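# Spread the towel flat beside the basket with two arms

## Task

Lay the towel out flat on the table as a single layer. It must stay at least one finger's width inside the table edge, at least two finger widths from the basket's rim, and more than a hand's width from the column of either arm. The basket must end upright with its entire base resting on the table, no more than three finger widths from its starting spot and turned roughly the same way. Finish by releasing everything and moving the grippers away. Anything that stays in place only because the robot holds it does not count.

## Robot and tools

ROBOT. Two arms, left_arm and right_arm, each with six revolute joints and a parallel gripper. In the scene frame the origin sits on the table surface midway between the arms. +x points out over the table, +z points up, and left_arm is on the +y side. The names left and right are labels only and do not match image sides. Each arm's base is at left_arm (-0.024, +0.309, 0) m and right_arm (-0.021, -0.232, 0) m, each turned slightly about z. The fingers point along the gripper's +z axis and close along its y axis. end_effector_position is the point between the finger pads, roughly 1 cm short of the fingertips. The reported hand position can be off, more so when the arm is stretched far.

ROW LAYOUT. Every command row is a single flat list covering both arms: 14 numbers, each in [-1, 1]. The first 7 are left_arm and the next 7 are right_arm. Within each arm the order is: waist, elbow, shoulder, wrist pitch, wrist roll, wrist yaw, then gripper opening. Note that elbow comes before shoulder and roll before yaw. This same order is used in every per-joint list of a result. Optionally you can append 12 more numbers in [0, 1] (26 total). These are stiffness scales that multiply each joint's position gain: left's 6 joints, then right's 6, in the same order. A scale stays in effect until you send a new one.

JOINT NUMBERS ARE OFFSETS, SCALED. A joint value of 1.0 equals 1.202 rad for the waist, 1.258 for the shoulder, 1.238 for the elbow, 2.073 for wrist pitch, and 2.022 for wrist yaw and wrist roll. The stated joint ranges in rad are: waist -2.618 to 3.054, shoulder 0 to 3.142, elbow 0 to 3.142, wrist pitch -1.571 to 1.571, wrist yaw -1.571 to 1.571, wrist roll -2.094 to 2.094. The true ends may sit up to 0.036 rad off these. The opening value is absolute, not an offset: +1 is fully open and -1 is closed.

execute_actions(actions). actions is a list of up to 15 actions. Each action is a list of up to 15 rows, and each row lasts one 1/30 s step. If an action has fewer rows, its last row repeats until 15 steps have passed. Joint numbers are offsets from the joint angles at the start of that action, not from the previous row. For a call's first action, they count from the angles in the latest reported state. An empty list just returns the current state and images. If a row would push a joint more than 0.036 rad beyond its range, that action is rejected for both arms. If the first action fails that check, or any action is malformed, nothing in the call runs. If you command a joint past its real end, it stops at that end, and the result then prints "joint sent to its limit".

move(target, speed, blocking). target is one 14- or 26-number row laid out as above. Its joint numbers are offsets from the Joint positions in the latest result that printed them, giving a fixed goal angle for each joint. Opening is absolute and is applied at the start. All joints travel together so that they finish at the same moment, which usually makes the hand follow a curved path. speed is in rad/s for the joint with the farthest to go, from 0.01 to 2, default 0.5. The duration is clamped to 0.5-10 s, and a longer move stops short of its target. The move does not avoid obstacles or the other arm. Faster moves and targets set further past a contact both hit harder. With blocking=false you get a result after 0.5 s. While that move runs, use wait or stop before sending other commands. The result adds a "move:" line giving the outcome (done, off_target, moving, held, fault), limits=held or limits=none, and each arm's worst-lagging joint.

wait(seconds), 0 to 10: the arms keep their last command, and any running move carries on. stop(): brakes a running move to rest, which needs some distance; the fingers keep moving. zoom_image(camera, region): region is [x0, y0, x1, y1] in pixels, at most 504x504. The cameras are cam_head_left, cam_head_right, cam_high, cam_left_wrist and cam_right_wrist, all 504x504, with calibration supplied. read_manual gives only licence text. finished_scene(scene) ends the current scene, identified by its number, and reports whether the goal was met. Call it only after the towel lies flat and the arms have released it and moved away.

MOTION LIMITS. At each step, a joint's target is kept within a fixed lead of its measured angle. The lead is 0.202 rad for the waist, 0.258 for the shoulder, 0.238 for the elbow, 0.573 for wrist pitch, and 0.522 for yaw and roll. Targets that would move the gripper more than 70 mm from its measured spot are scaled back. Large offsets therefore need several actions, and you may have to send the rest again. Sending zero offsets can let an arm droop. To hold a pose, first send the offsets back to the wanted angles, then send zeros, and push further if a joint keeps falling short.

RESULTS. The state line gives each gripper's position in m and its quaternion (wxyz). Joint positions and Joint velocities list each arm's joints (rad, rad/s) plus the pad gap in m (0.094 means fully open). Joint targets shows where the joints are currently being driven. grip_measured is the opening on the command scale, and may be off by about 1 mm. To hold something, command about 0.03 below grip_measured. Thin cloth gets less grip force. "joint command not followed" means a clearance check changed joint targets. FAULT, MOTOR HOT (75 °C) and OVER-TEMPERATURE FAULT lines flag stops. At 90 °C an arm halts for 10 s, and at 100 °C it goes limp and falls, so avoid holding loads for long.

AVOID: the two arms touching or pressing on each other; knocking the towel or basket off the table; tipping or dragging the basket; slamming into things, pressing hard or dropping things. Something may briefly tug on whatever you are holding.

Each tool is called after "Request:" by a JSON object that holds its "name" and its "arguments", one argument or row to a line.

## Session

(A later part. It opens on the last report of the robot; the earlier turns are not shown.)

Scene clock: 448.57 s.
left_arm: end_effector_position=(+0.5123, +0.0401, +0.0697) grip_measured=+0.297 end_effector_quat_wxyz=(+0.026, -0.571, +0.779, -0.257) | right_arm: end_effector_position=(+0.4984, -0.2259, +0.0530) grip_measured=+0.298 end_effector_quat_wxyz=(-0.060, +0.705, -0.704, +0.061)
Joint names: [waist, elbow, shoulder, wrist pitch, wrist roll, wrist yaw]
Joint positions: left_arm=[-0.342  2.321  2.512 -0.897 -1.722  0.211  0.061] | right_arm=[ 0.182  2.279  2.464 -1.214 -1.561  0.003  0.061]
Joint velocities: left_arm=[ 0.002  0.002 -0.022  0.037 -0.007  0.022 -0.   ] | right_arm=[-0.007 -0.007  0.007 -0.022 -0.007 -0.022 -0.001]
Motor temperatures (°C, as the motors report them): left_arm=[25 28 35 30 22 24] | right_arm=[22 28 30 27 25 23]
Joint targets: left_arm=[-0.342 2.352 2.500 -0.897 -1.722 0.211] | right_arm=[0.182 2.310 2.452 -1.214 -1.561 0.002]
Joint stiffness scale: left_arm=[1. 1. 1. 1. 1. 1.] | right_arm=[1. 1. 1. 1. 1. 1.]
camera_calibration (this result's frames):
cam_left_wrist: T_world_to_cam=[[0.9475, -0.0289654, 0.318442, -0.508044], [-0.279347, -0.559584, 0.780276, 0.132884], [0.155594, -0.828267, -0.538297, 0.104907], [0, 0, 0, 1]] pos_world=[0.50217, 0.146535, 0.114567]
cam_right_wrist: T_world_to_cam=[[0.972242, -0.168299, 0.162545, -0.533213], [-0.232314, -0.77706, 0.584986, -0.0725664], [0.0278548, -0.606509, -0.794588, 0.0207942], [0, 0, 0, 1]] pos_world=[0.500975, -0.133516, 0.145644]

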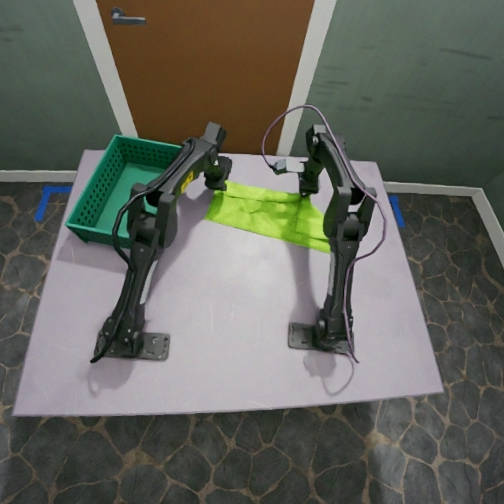

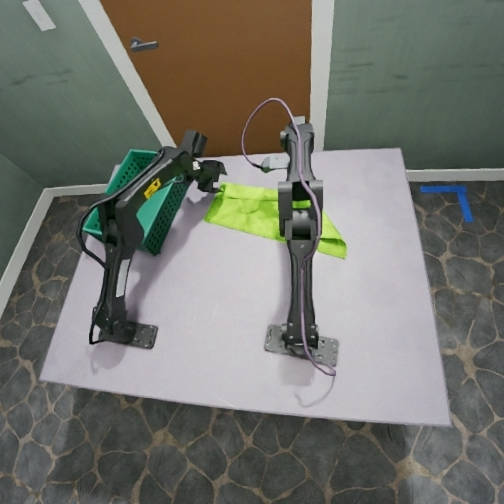

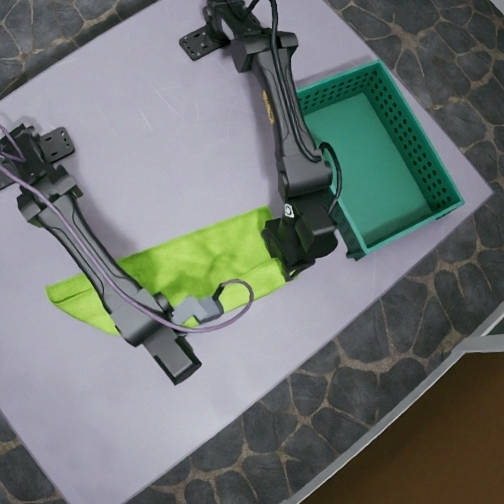

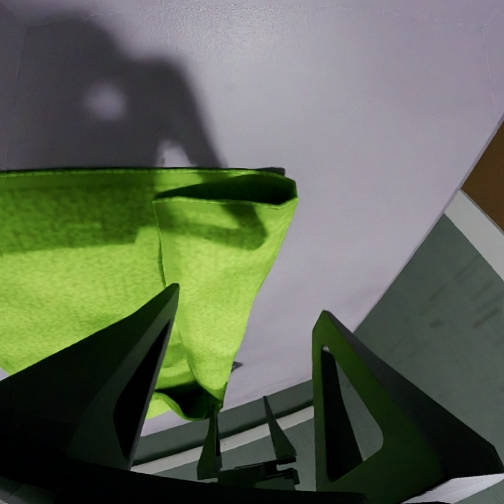

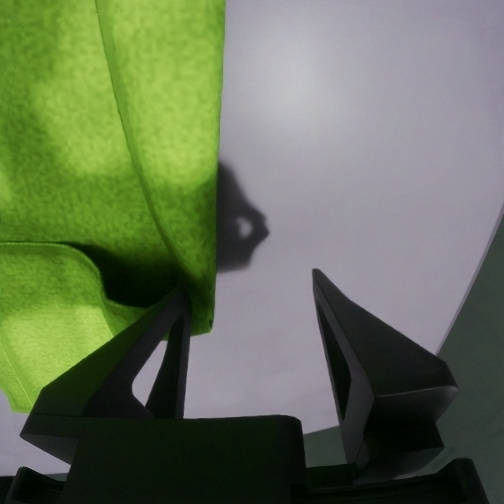

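Request:
{"name": "move", "arguments": {
  "target": [-0.03,-0.25,-0.45,0,0,0,0.3,-0.05,-0.25,-0.45,0,0,0,0.3],
  "speed": 0.5
}}

Scene clock: 452.93 s.
left_arm: end_effector_position=(+0.4384, +0.0578, +0.2584) grip_measured=+0.297 end_effector_quat_wxyz=(+0.085, -0.528, +0.763, -0.363) | right_arm: end_effector_position=(+0.4294, -0.2487, +0.2159) grip_measured=+0.298 end_effector_quat_wxyz=(-0.144, +0.674, -0.708, +0.152)
Joint names: [waist, elbow, shoulder, wrist pitch, wrist roll, wrist yaw]
Joint positions: left_arm=[-0.367  2.023  1.957 -0.897 -1.722  0.211  0.061] | right_arm=[ 0.134  1.978  1.914 -1.213 -1.561  0.005  0.061]
Joint velocities: left_arm=[-0.002 -0.012 -0.002 -0.125 -0.022 -0.081 -0.001] | right_arm=[-0.002  0.002  0.002 -0.051  0.022 -0.007 -0.   ]
Motor temperatures (°C, as the motors report them): left_arm=[25 28 35 30 22 24] | right_arm=[22 28 30 27 25 23]
Joint targets: left_arm=[-0.378 2.012 1.946 -0.897 -1.722 0.211] | right_arm=[0.122 1.969 1.898 -1.214 -1.561 0.003]
Joint stiffness scale: left_arm=[1. 1. 1. 1. 1. 1.] | right_arm=[1. 1. 1. 1. 1. 1.]
move: done; limits=none; left_arm: farthest joint: the elbow, 0.012 radians from its target (0.310 radians at the start); right_arm: farthest joint: the shoulder, 0.016 radians from its target (0.567 radians at the start)
camera_calibration (this result's frames):
cam_left_wrist: T_world_to_cam=[[0.846516, -0.00629931, 0.532326, -0.50987], [-0.472244, -0.470486, 0.745405, 0.0633774], [0.245756, -0.882385, -0.401249, 0.160878], [0, 0, 0, 1]] pos_world=[0.422006, 0.168563, 0.288727]
cam_right_wrist: T_world_to_cam=[[0.892409, -0.212505, 0.398056, -0.524], [-0.407402, -0.758705, 0.508321, -0.105346], [0.193986, -0.615799, -0.76365, 0.0579989], [0, 0, 0, 1]] pos_world=[0.413453, -0.155564, 0.306422]

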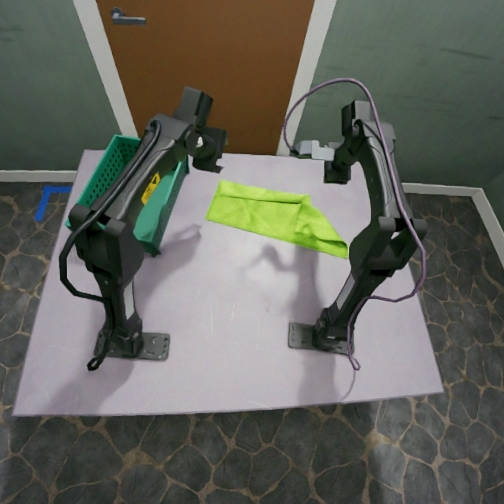

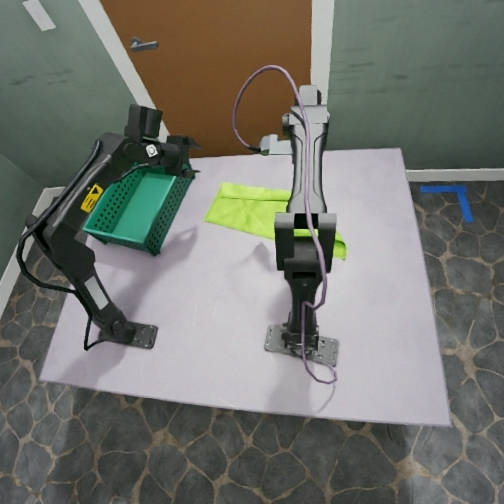

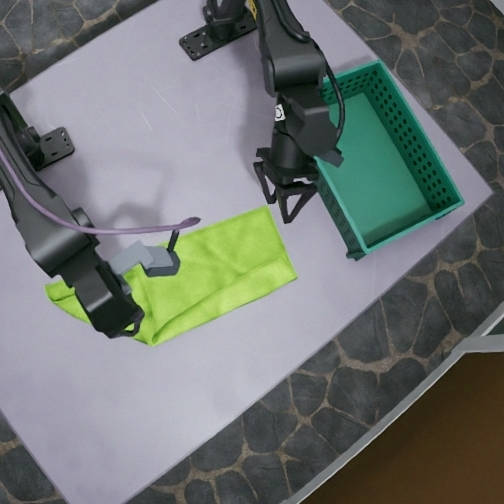

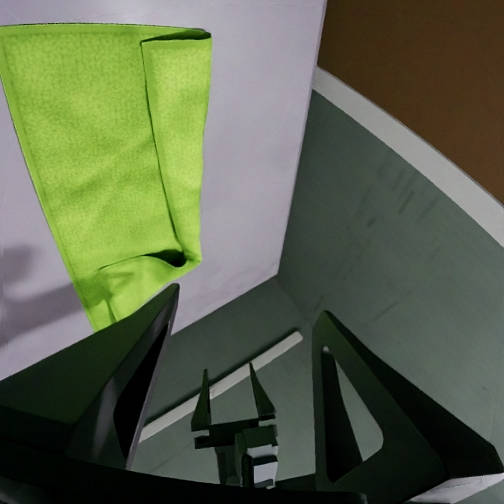

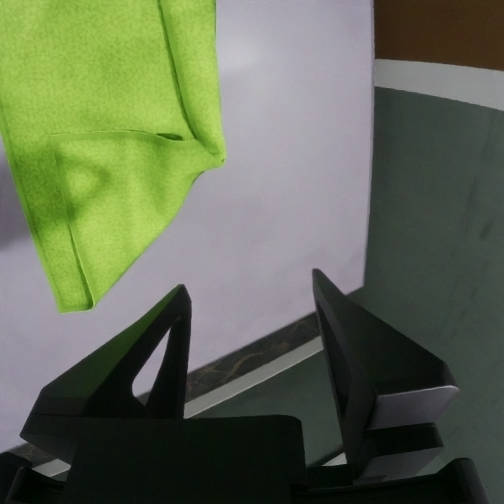

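Request:
{"name": "move", "arguments": {
  "target": [-0.09,0.02,0.1,-0.03,0.712,-0.168,-0.23,0.095,-0.2,-0.02,-0.03,0.95,0,-0.23],
  "speed": 1.2
}}

Scene clock: 539.73 s.
left_arm: end_effector_position=(+0.4456, +0.0611, +0.1836) grip_measured=-0.227 end_effector_quat_wxyz=(+0.277, +0.096, +0.954, -0.060) | right_arm: end_effector_position=(+0.3700, -0.2068, +0.1369) grip_measured=-0.228 end_effector_quat_wxyz=(+0.063, +0.143, +0.988, +0.010)
Joint names: [waist, elbow, shoulder, wrist pitch, wrist roll, wrist yaw]
Joint positions: left_arm=[-0.464  2.023  2.086 -0.944 -0.293 -0.116  0.036] | right_arm=[ 0.236  1.738  1.914 -1.266  0.351  0.006  0.036]
Joint velocities: left_arm=[-0.007 -0.002 -0.007  0.022  0.022 -0.022  0.001] | right_arm=[-0.002 -0.002 -0.012 -0.007  0.051 -0.022 -0.   ]
Motor temperatures (°C, as the motors report them): left_arm=[25 27 34 33 22 24] | right_arm=[22 27 29 28 25 23]
Joint targets: left_arm=[-0.475 2.048 2.083 -0.959 -0.282 -0.129] | right_arm=[0.248 1.730 1.889 -1.275 0.360 0.005]
Joint stiffness scale: left_arm=[1. 1. 1. 1. 1. 1.] | right_arm=[1. 1. 1. 1. 1. 1.]
move: off_target (left_arm, right_arm); limits=none; left_arm: farthest joint: the elbow, 0.025 radians from its target (0.025 radians at the start); right_arm: farthest joint: the shoulder, 0.025 radians from its target (0.025 radians at the start)
camera_calibration (this result's frames):
cam_left_wrist: T_world_to_cam=[[0.000398202, -0.990785, 0.13544, 0.0339066], [-0.998558, 0.00687802, 0.0532505, 0.456545], [-0.0536913, -0.135266, -0.989353, 0.327794], [0, 0, 0, 1]] pos_world=[0.473473, 0.0747934, 0.2954]
cam_right_wrist: T_world_to_cam=[[-0.4372, -0.897085, -0.063989, -0.0169781], [-0.781827, 0.343934, 0.520053, 0.307418], [-0.444524, 0.277396, -0.851733, 0.468048], [0, 0, 0, 1]] pos_world=[0.440984, -0.250797, 0.237692]

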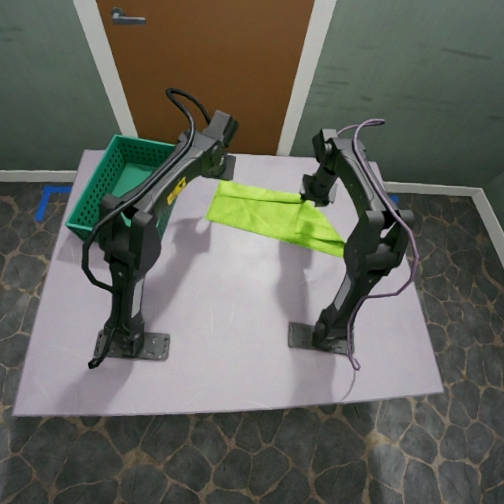

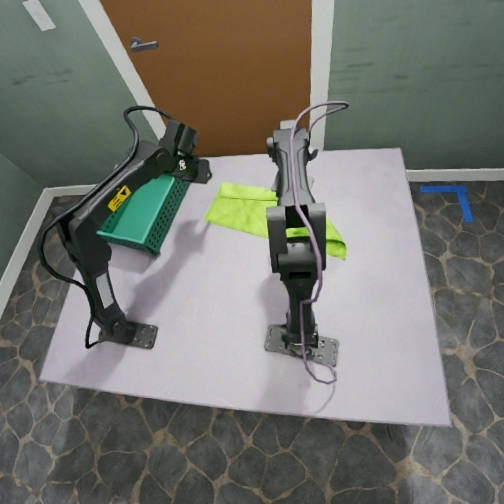

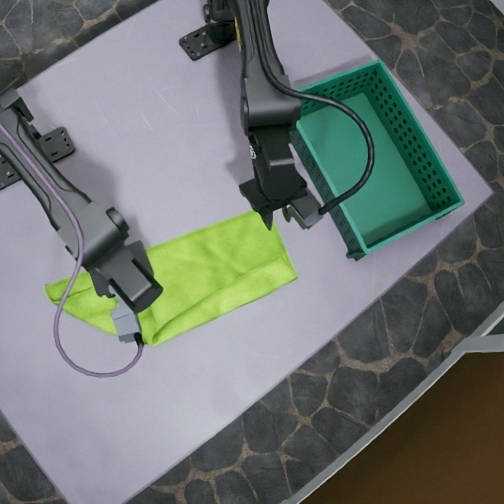

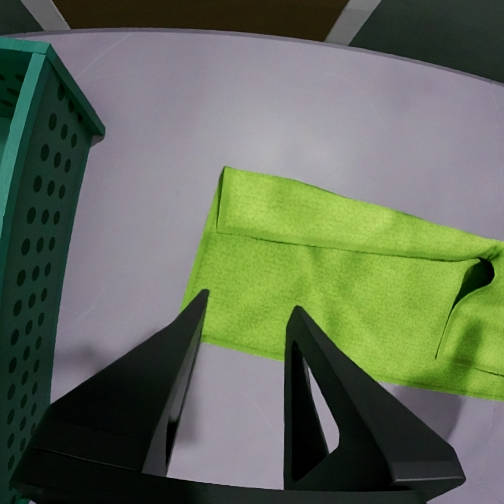

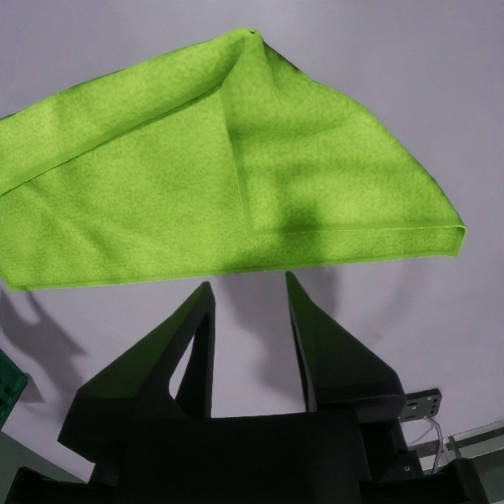

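Request:
{"name": "move", "arguments": {
  "target": [0.016,0.215,0.32,0.02,0,0,-0.23,0,-0.141,0.126,0.106,0.781,0,-0.23],
  "speed": 1.0
}}

Scene clock: 568.70 s.
left_arm: end_effector_position=(+0.4906, +0.0410, +0.0471) grip_measured=-0.227 end_effector_quat_wxyz=(+0.205, +0.099, +0.974, -0.026) | right_arm: end_effector_position=(+0.3723, -0.2063, +0.0359) grip_measured=-0.228 end_effector_quat_wxyz=(+0.006, +0.801, +0.599, +0.005)
Joint names: [waist, elbow, shoulder, wrist pitch, wrist roll, wrist yaw]
Joint positions: left_arm=[-0.456  2.251  2.499 -0.923 -0.293 -0.116  0.036] | right_arm=[ 0.236  1.572  2.075 -1.054  1.922  0.004  0.036]
Joint velocities: left_arm=[-0.002 -0.007  0.002 -0.007 -0.081  0.037 -0.   ] | right_arm=[-0.007 -0.012 -0.017 -0.022  0.081 -0.007 -0.001]
Motor temperatures (°C, as the motors report them): left_arm=[25 28 34 32 22 24] | right_arm=[22 27 30 27 25 23]
Joint targets: left_arm=[-0.445 2.289 2.489 -0.902 -0.293 -0.116] | right_arm=[0.236 1.563 2.073 -1.047 1.930 0.006]
Joint stiffness scale: left_arm=[1. 1. 1. 1. 1. 1.] | right_arm=[1. 1. 1. 1. 1. 1.]
move: off_target (left_arm); limits=none; left_arm: farthest joint: the elbow, 0.038 radians from its target (0.266 radians at the start); right_arm: farthest joint: the elbow, 0.008 radians from its target (0.174 radians at the start)
camera_calibration (this result's frames):
cam_left_wrist: T_world_to_cam=[[0.0222774, -0.998412, 0.0517334, 0.0259065], [-0.980965, -0.0118449, 0.193825, 0.494339], [-0.192904, -0.0550666, -0.979671, 0.256908], [0, 0, 0, 1]] pos_world=[0.53391, 0.0458678, 0.15453]
cam_right_wrist: T_world_to_cam=[[-0.897244, 0.441077, -0.0200789, 0.42379], [0.335661, 0.710937, 0.617981, 0.0176683], [0.286852, 0.54774, -0.785937, 0.163996], [0, 0, 0, 1]] pos_world=[0.32727, -0.289313, 0.126481]

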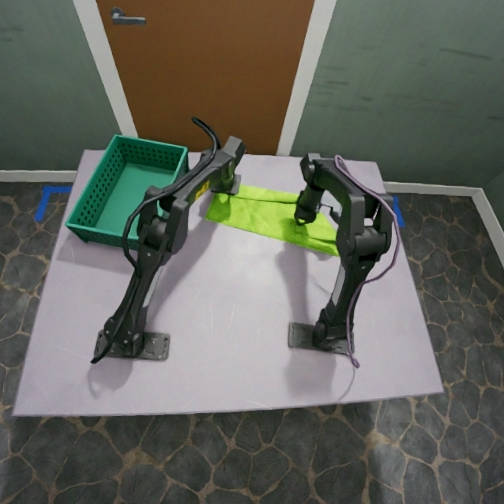

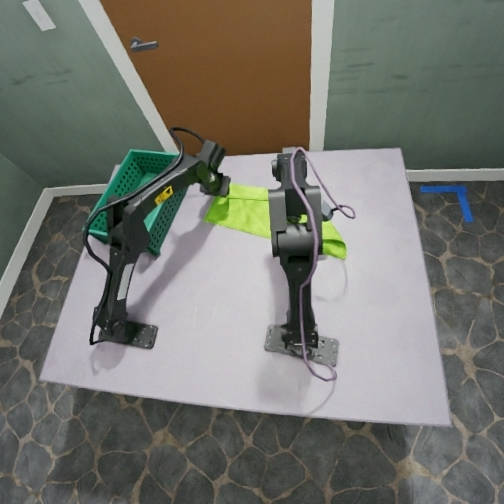

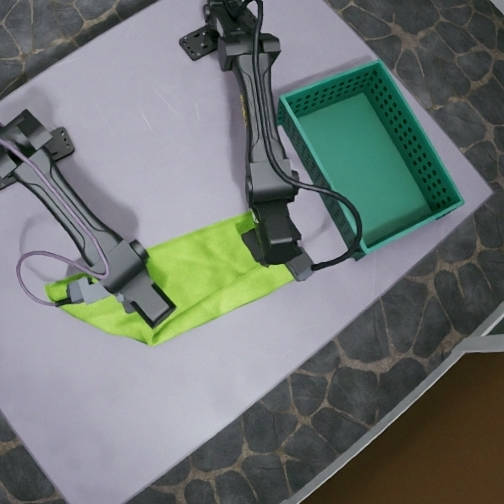

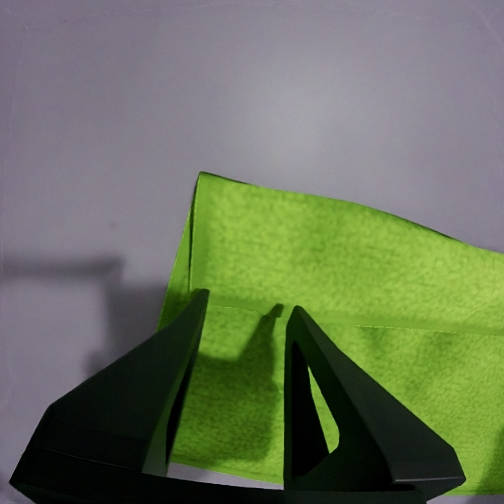

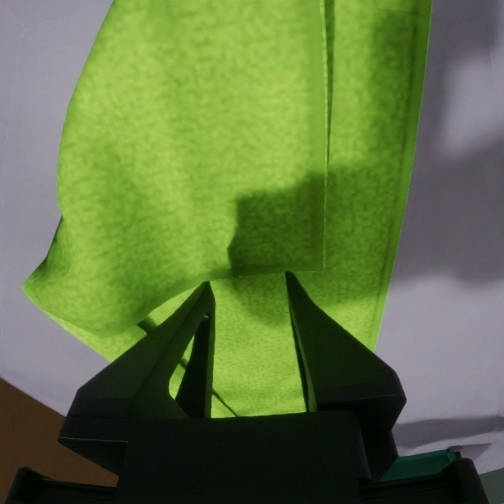

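Request:
{"name": "move", "arguments": {
  "target": [0,0.025,0.025,0.024,0,0,-0.23,0,-0.059,0.028,0.046,0,0,-0.23],
  "speed": 0.12
}}

Request:
{"name": "move", "arguments": {
  "target": [0,0,0.05,0,0,0,-0.23,0,-0.01,0.045,0,0,0,-0.23],
  "speed": 0.08
}}

Scene clock: 592.97 s.
left_arm: end_effector_position=(+0.4935, +0.0393, +0.0299) grip_measured=-0.227 end_effector_quat_wxyz=(+0.201, +0.099, +0.974, -0.024) | right_arm: end_effector_position=(+0.3691, -0.2063, +0.0127) grip_measured=-0.228 end_effector_quat_wxyz=(+0.001, +0.801, +0.598, -0.001)
Joint names: [waist, elbow, shoulder, wrist pitch, wrist roll, wrist yaw]
Joint positions: left_arm=[-0.456  2.251  2.534 -0.896 -0.293 -0.116  0.036] | right_arm=[ 0.236  1.52   2.103 -0.988  1.923  0.003  0.036]
Joint velocities: left_arm=[-0.012  0.007  0.007 -0.095 -0.037 -0.037  0.001] | right_arm=[-0.002 -0.017 -0.002  0.007  0.007  0.007  0.001]
Motor temperatures (°C, as the motors report them): left_arm=[25 28 36 32 22 24] | right_arm=[21 27 30 27 25 23]
Joint targets: left_arm=[-0.456 2.282 2.530 -0.874 -0.293 -0.116] | right_arm=[0.236 1.499 2.110 -0.958 1.922 0.004]
Joint stiffness scale: left_arm=[1. 1. 1. 1. 1. 1.] | right_arm=[1. 1. 1. 1. 1. 1.]
move: off_target (left_arm, right_arm); limits=none; left_arm: farthest joint: the elbow, 0.031 radians from its target (0.031 radians at the start); right_arm: farthest joint: the wrist pitch, 0.029 radians from its target (0.095 radians at the start)
camera_calibration (this result's frames):
cam_left_wrist: T_world_to_cam=[[0.0226231, -0.99861, 0.0476145, 0.0250218], [-0.979592, -0.0126276, 0.200598, 0.499659], [-0.199718, -0.0511809, -0.978516, 0.243779], [0, 0, 0, 1]] pos_world=[0.537583, 0.0437733, 0.137119]
cam_right_wrist: T_world_to_cam=[[-0.89711, 0.441757, -0.00660636, 0.420347], [0.34538, 0.710557, 0.613043, 0.0295054], [0.27551, 0.547685, -0.790022, 0.150894], [0, 0, 0, 1]] pos_world=[0.325334, -0.289299, 0.103898]

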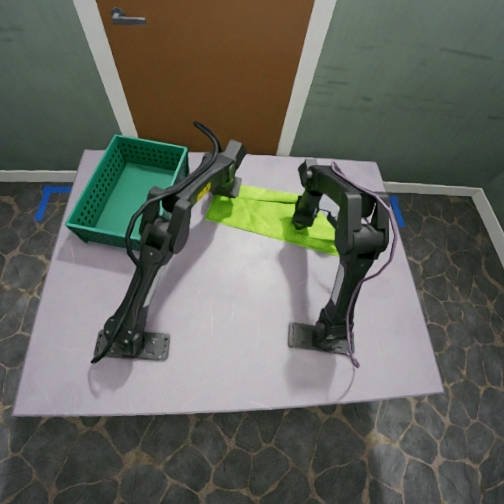

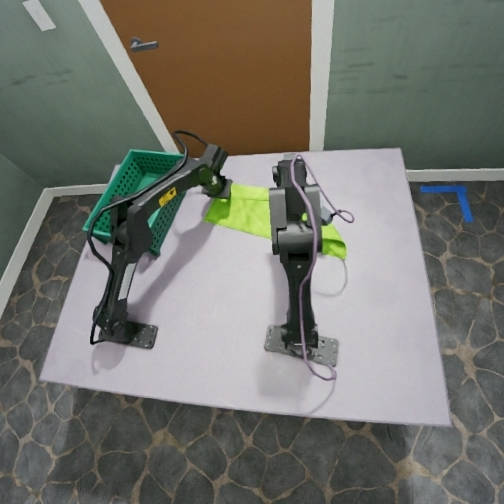

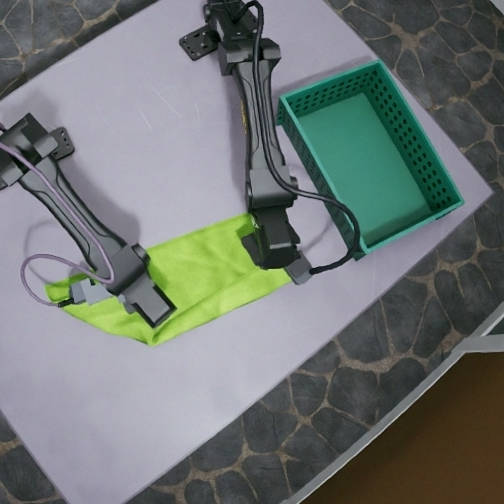

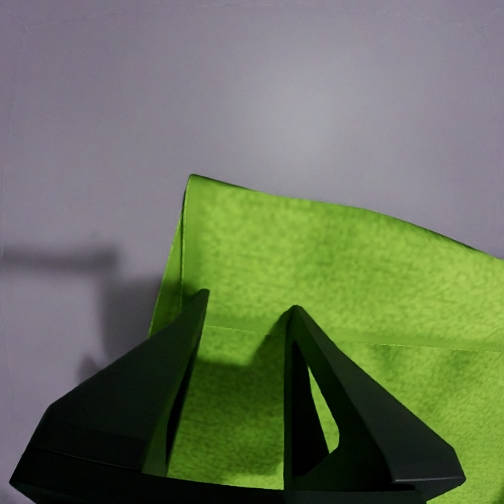

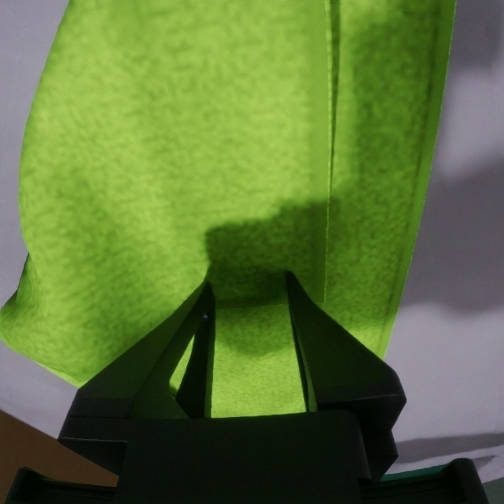

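Scene clock: 594.00 s.
left_arm: end_effector_position=(+0.4936, +0.0392, +0.0250) grip_measured=-0.227 end_effector_quat_wxyz=(+0.199, +0.099, +0.975, -0.023) | right_arm: end_effector_position=(+0.3685, -0.2063, +0.0111) grip_measured=-0.228 end_effector_quat_wxyz=(-0.000, +0.801, +0.598, -0.003)
Joint names: [waist, elbow, shoulder, wrist pitch, wrist roll, wrist yaw]
Joint positions: left_arm=[-0.456  2.251  2.544 -0.892 -0.293 -0.116  0.036] | right_arm=[ 0.236  1.52   2.107 -0.988  1.923  0.003  0.036]
Joint velocities: left_arm=[ 0.012 -0.017  0.012 -0.051  0.007  0.022  0.   ] | right_arm=[-0.027  0.007 -0.007  0.037  0.037 -0.037 -0.001]
Motor temperatures (°C, as the motors report them): left_arm=[25 28 35 32 22 24] | right_arm=[21 27 30 27 25 23]
Joint targets: left_arm=[-0.456 2.251 2.597 -0.896 -0.293 -0.116] | right_arm=[0.236 1.507 2.160 -0.987 1.923 0.003]
Joint stiffness scale: left_arm=[1. 1. 1. 1. 1. 1.] | right_arm=[1. 1. 1. 1. 1. 1.]
move: off_target (left_arm, right_arm); limits=none; left_arm: farthest joint: the shoulder, 0.053 radians from its target (0.063 radians at the start); right_arm: farthest joint: the shoulder, 0.052 radians from its target (0.056 radians at the start)
camera_calibration (this result's frames):
cam_left_wrist: T_world_to_cam=[[0.0228376, -0.998732, 0.0448668, 0.0251801], [-0.978651, -0.0131643, 0.205106, 0.500177], [-0.204255, -0.0485931, -0.977711, 0.24104], [0, 0, 0, 1]] pos_world=[0.538158, 0.0434455, 0.131948]
cam_right_wrist: T_world_to_cam=[[-0.897131, 0.441756, -0.0026368, 0.419829], [0.348176, 0.710736, 0.611251, 0.0296974], [0.271898, 0.547455, -0.791432, 0.151132], [0, 0, 0, 1]] pos_world=[0.325209, -0.289307, 0.102565]

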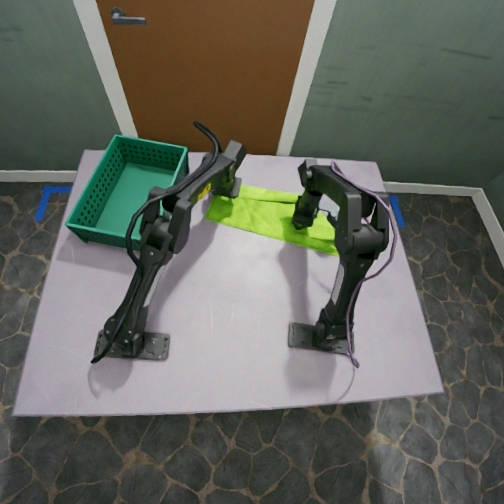

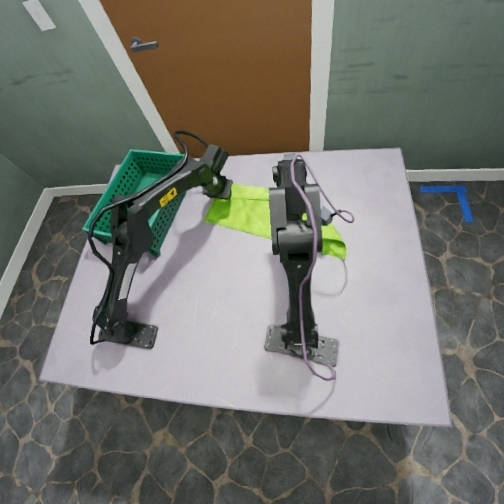

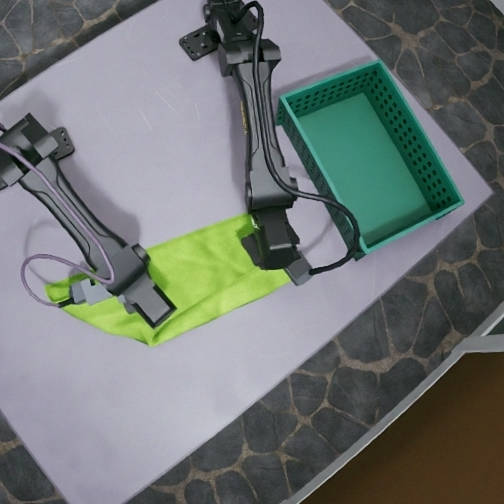

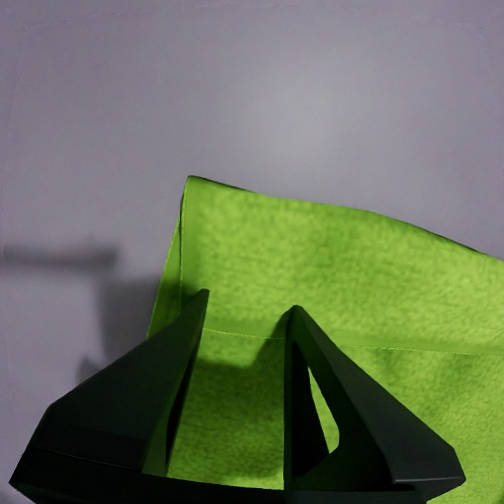

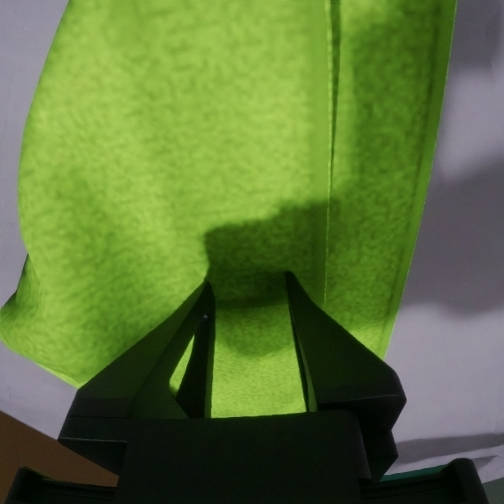

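Request:
{"name": "execute_actions", "arguments": {
  "actions": [
    [[0,0,0.04,0,0,0,-0.26,0,-0.01,0.028,0,0,0,-0.26],[0,0,0.04,0,0,0,-0.29,0,-0.01,0.028,0,0,0,-0.29],[0,0,0.04,0,0,0,-0.32,0,-0.01,0.028,0,0,0,-0.32],[0,0,0.04,0,0,0,-0.35,0,-0.01,0.028,0,0,0,-0.35],[0,0,0.04,0,0,0,-0.38,0,-0.01,0.028,0,0,0,-0.38],[0,0,0.04,0,0,0,-0.41,0,-0.01,0.028,0,0,0,-0.41],[0,0,0.04,0,0,0,-0.44,0,-0.01,0.028,0,0,0,-0.44],[0,0,0.04,0,0,0,-0.47,0,-0.01,0.028,0,0,0,-0.47],[0,0,0.04,0,0,0,-0.50,0,-0.01,0.028,0,0,0,-0.50],[0,0,0.04,0,0,0,-0.53,0,-0.01,0.028,0,0,0,-0.53],[0,0,0.04,0,0,0,-0.56,0,-0.01,0.028,0,0,0,-0.56],[0,0,0.04,0,0,0,-0.59,0,-0.01,0.028,0,0,0,-0.59],[0,0,0.04,0,0,0,-0.62,0,-0.01,0.028,0,0,0,-0.62],[0,0,0.04,0,0,0,-0.65,0,-0.01,0.028,0,0,0,-0.65],[0,0,0.04,0,0,0,-0.68,0,-0.01,0.028,0,0,0,-0.68]],
    [[0,0,0.04,0,0,0,-0.71,0,-0.01,0.028,0,0,0,-0.71],[0,0,0.04,0,0,0,-0.74,0,-0.01,0.028,0,0,0,-0.74],[0,0,0.04,0,0,0,-0.77,0,-0.01,0.028,0,0,0,-0.77],[0,0,0.04,0,0,0,-0.80,0,-0.01,0.028,0,0,0,-0.80],[0,0,0.04,0,0,0,-0.83,0,-0.01,0.028,0,0,0,-0.83],[0,0,0.04,0,0,0,-0.86,0,-0.01,0.028,0,0,0,-0.86],[0,0,0.04,0,0,0,-0.89,0,-0.01,0.028,0,0,0,-0.89],[0,0,0.04,0,0,0,-0.92,0,-0.01,0.028,0,0,0,-0.92],[0,0,0.04,0,0,0,-0.95,0,-0.01,0.028,0,0,0,-0.95],[0,0,0.04,0,0,0,-1,0,-0.01,0.028,0,0,0,-1]]
  ]
}}

Scene clock: 611.00 s.
left_arm: end_effector_position=(+0.5003, +0.0356, +0.0256) grip_measured=-0.982 end_effector_quat_wxyz=(+0.213, +0.098, +0.972, -0.029) | right_arm: end_effector_position=(+0.3708, -0.2062, +0.0111) grip_measured=-0.971 end_effector_quat_wxyz=(+0.002, +0.801, +0.598, +0.001)
Joint names: [waist, elbow, shoulder, wrist pitch, wrist roll, wrist yaw]
Joint positions: left_arm=[-0.456  2.251  2.549 -0.856 -0.293 -0.117  0.001] | right_arm=[ 0.236  1.52   2.107 -0.979  1.923  0.003  0.001]
Joint velocities: left_arm=[-0.007  0.007  0.002 -0.081  0.007 -0.037 -0.   ] | right_arm=[-0.002 -0.012  0.002 -0.007 -0.022  0.051 -0.001]
Motor temperatures (°C, as the motors report them): left_arm=[25 28 34 32 22 24] | right_arm=[21 27 29 27 25 23]
Joint targets: left_arm=[-0.456 2.251 2.596 -0.873 -0.293 -0.116] | right_arm=[0.236 1.507 2.143 -0.982 1.923 0.003]
Joint stiffness scale: left_arm=[1. 1. 1. 1. 1. 1.] | right_arm=[1. 1. 1. 1. 1. 1.]
camera_calibration (this result's frames):
cam_left_wrist: T_world_to_cam=[[0.0218515, -0.997968, 0.0598481, 0.0214457], [-0.983894, -0.0108431, 0.178426, 0.509856], [-0.177415, -0.0627831, -0.982132, 0.230095], [0, 0, 0, 1]] pos_world=[0.541997, 0.0413766, 0.133728]
cam_right_wrist: T_world_to_cam=[[-0.89707, 0.441757, -0.0107658, 0.421904], [0.342561, 0.710611, 0.614559, 0.0308715], [0.279136, 0.547615, -0.788797, 0.147789], [0, 0, 0, 1]] pos_world=[0.326649, -0.289248, 0.102145]

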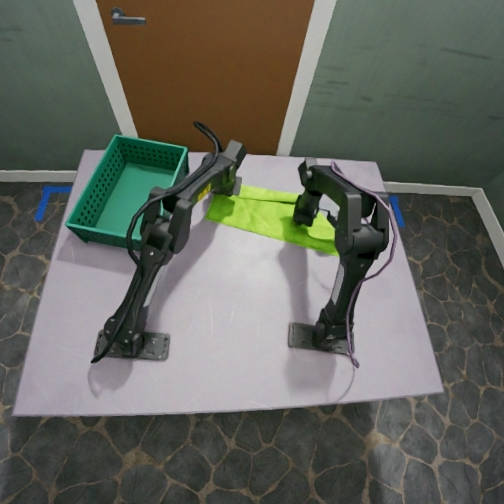

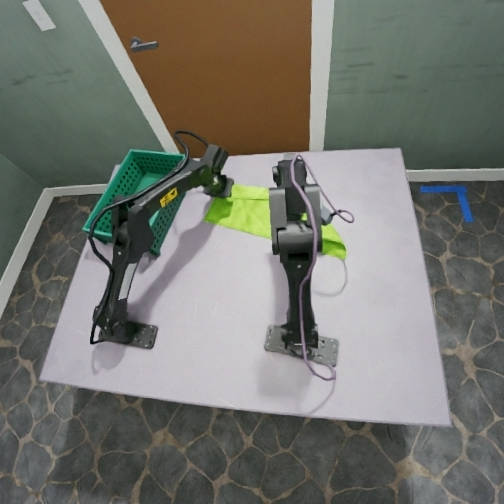

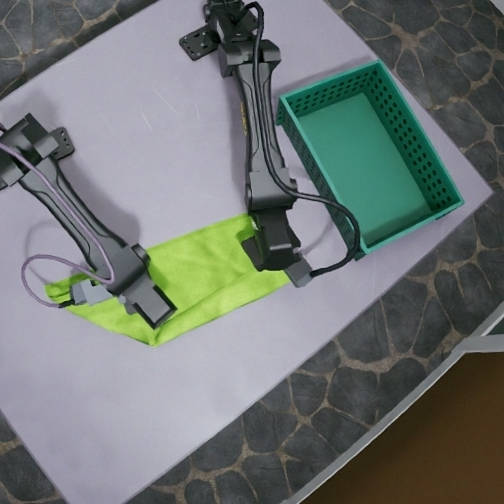

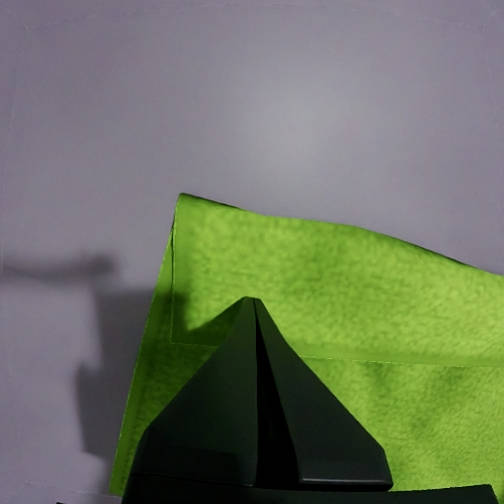

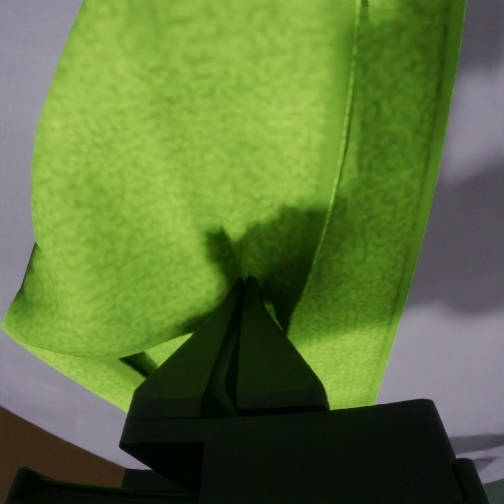

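Request:
{"name": "move", "arguments": {
  "target": [0,0,0.035,-0.008,0,0,-1,-0.314,0.436,0.103,-0.187,-0.57,-0.204,-1],
  "speed": 0.6
}}

Scene clock: 636.80 s.
left_arm: end_effector_position=(+0.5007, +0.0354, +0.0262) grip_measured=-0.982 end_effector_quat_wxyz=(+0.214, +0.098, +0.972, -0.029) | right_arm: end_effector_position=(+0.4166, -0.2966, +0.1002) grip_measured=-0.971 end_effector_quat_wxyz=(-0.042, +0.507, +0.839, +0.195)
Joint names: [waist, elbow, shoulder, wrist pitch, wrist roll, wrist yaw]
Joint positions: left_arm=[-0.456  2.251  2.548 -0.855 -0.293 -0.117  0.001] | right_arm=[-0.136  2.027  2.236 -1.353  0.781 -0.402  0.001]
Joint velocities: left_arm=[ 0.002  0.002  0.017  0.066 -0.037  0.007  0.001] | right_arm=[ 0.002 -0.002 -0.012 -0.022 -0.007  0.007 -0.   ]
Motor temperatures (°C, as the motors report them): left_arm=[25 27 34 31 22 24] | right_arm=[21 27 29 26 25 23]
Joint targets: left_arm=[-0.456 2.251 2.592 -0.873 -0.293 -0.117] | right_arm=[-0.142 2.059 2.237 -1.366 0.770 -0.409]
Joint stiffness scale: left_arm=[1. 1. 1. 1. 1. 1.] | right_arm=[1. 1. 1. 1. 1. 1.]
move: off_target (left_arm, right_arm); limits=none; left_arm: farthest joint: the shoulder, 0.045 radians from its target (0.044 radians at the start); right_arm: farthest joint: the elbow, 0.033 radians from its target (0.540 radians at the start)
camera_calibration (this result's frames):
cam_left_wrist: T_world_to_cam=[[0.0217314, -0.9979, 0.061023, 0.0212238], [-0.984246, -0.0106419, 0.176482, 0.510324], [-0.175462, -0.0638969, -0.982411, 0.229793], [0, 0, 0, 1]] pos_world=[0.542144, 0.0412931, 0.134393]
cam_right_wrist: T_world_to_cam=[[-0.934717, -0.262007, -0.240117, 0.333785], [-0.341344, 0.473777, 0.811801, 0.219555], [-0.0989351, 0.840767, -0.532281, 0.473485], [0, 0, 0, 1]] pos_world=[0.433783, -0.414656, 0.15394]

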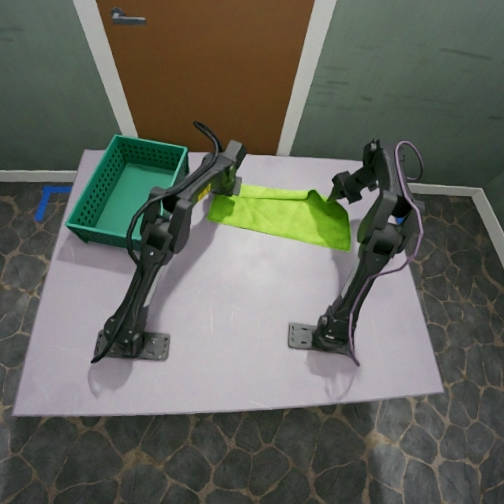

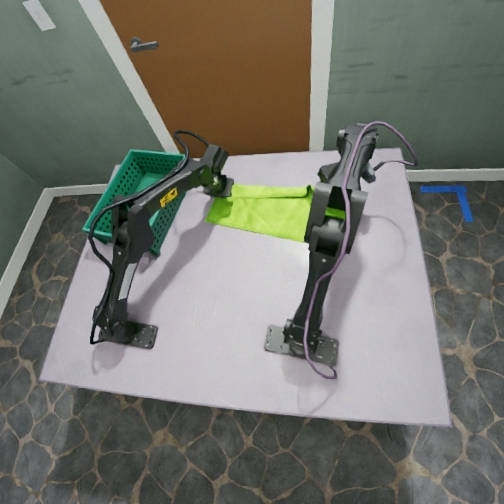

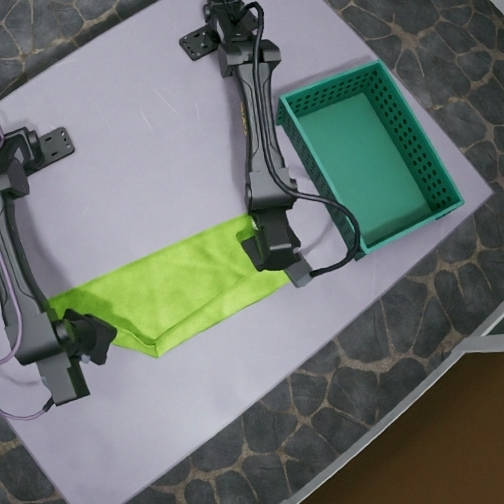

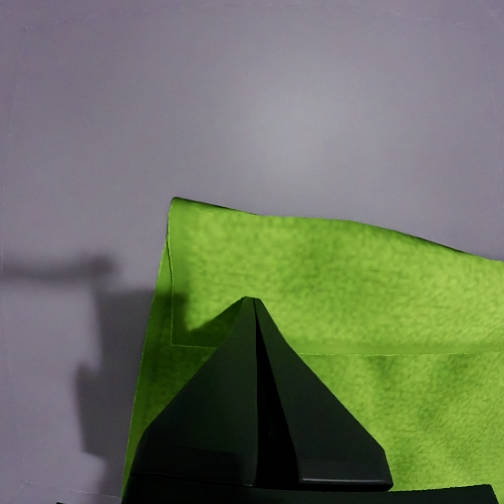

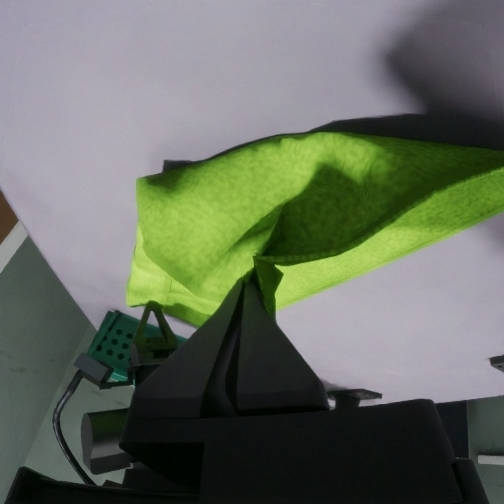

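Request:
{"name": "move", "arguments": {
  "target": [0,0,0.035,-0.008,0,0,-1,0.012,0.261,0.218,0.073,-0.45,0.105,-1],
  "speed": 0.6
}}

Scene clock: 656.50 s.
left_arm: end_effector_position=(+0.5008, +0.0353, +0.0261) grip_measured=-0.982 end_effector_quat_wxyz=(+0.214, +0.098, +0.972, -0.029) | right_arm: end_effector_position=(+0.4852, -0.3498, +0.0416) grip_measured=-0.971 end_effector_quat_wxyz=(+0.087, +0.084, +0.989, +0.086)
Joint names: [waist, elbow, shoulder, wrist pitch, wrist roll, wrist yaw]
Joint positions: left_arm=[-0.456  2.251  2.548 -0.854 -0.293 -0.117  0.001] | right_arm=[-0.129  2.317  2.515 -1.237 -0.117 -0.206  0.001]
Joint velocities: left_arm=[-0.022  0.007  0.012 -0.037  0.007  0.037  0.   ] | right_arm=[-0.002  0.007 -0.022 -0.022 -0.037  0.051 -0.   ]
Motor temperatures (°C, as the motors report them): left_arm=[25 27 34 31 22 24] | right_arm=[21 27 30 26 25 23]
Joint targets: left_arm=[-0.456 2.251 2.592 -0.872 -0.293 -0.117] | right_arm=[-0.121 2.350 2.510 -1.202 -0.129 -0.189]
Joint stiffness scale: left_arm=[1. 1. 1. 1. 1. 1.] | right_arm=[1. 1. 1. 1. 1. 1.]
move: off_target (left_arm, right_arm); limits=none; left_arm: farthest joint: the shoulder, 0.044 radians from its target (0.044 radians at the start); right_arm: farthest joint: the wrist pitch, 0.035 radians from its target (0.152 radians at the start)
camera_calibration (this result's frames):
cam_left_wrist: T_world_to_cam=[[0.0217111, -0.997888, 0.0612188, 0.0211667], [-0.984305, -0.0106086, 0.176157, 0.510502], [-0.175136, -0.0640825, -0.982457, 0.229515], [0, 0, 0, 1]] pos_world=[0.542227, 0.0412457, 0.134264]
cam_right_wrist: T_world_to_cam=[[-0.311897, -0.925551, -0.214651, -0.165428], [-0.850341, 0.171145, 0.497624, 0.469946], [-0.42384, 0.337734, -0.840414, 0.488374], [0, 0, 0, 1]] pos_world=[0.55501, -0.398482, 0.14107]

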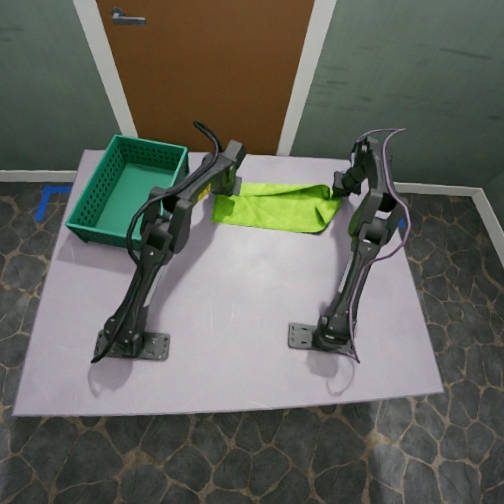

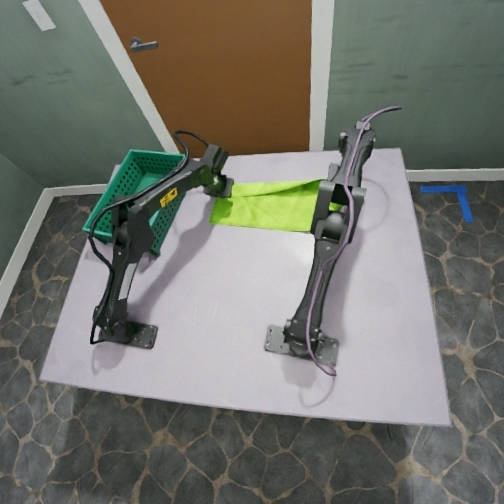

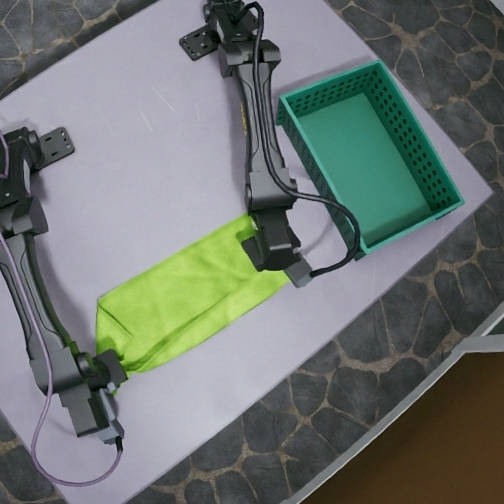

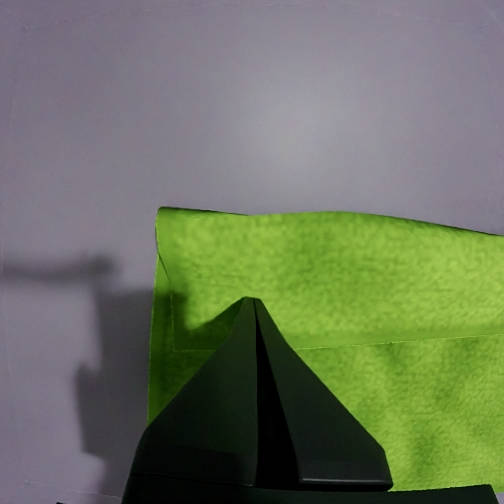

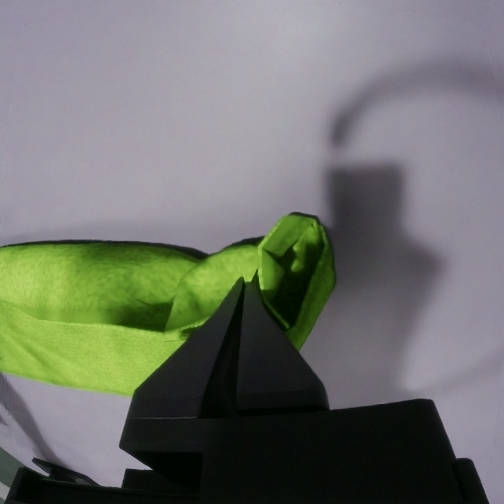

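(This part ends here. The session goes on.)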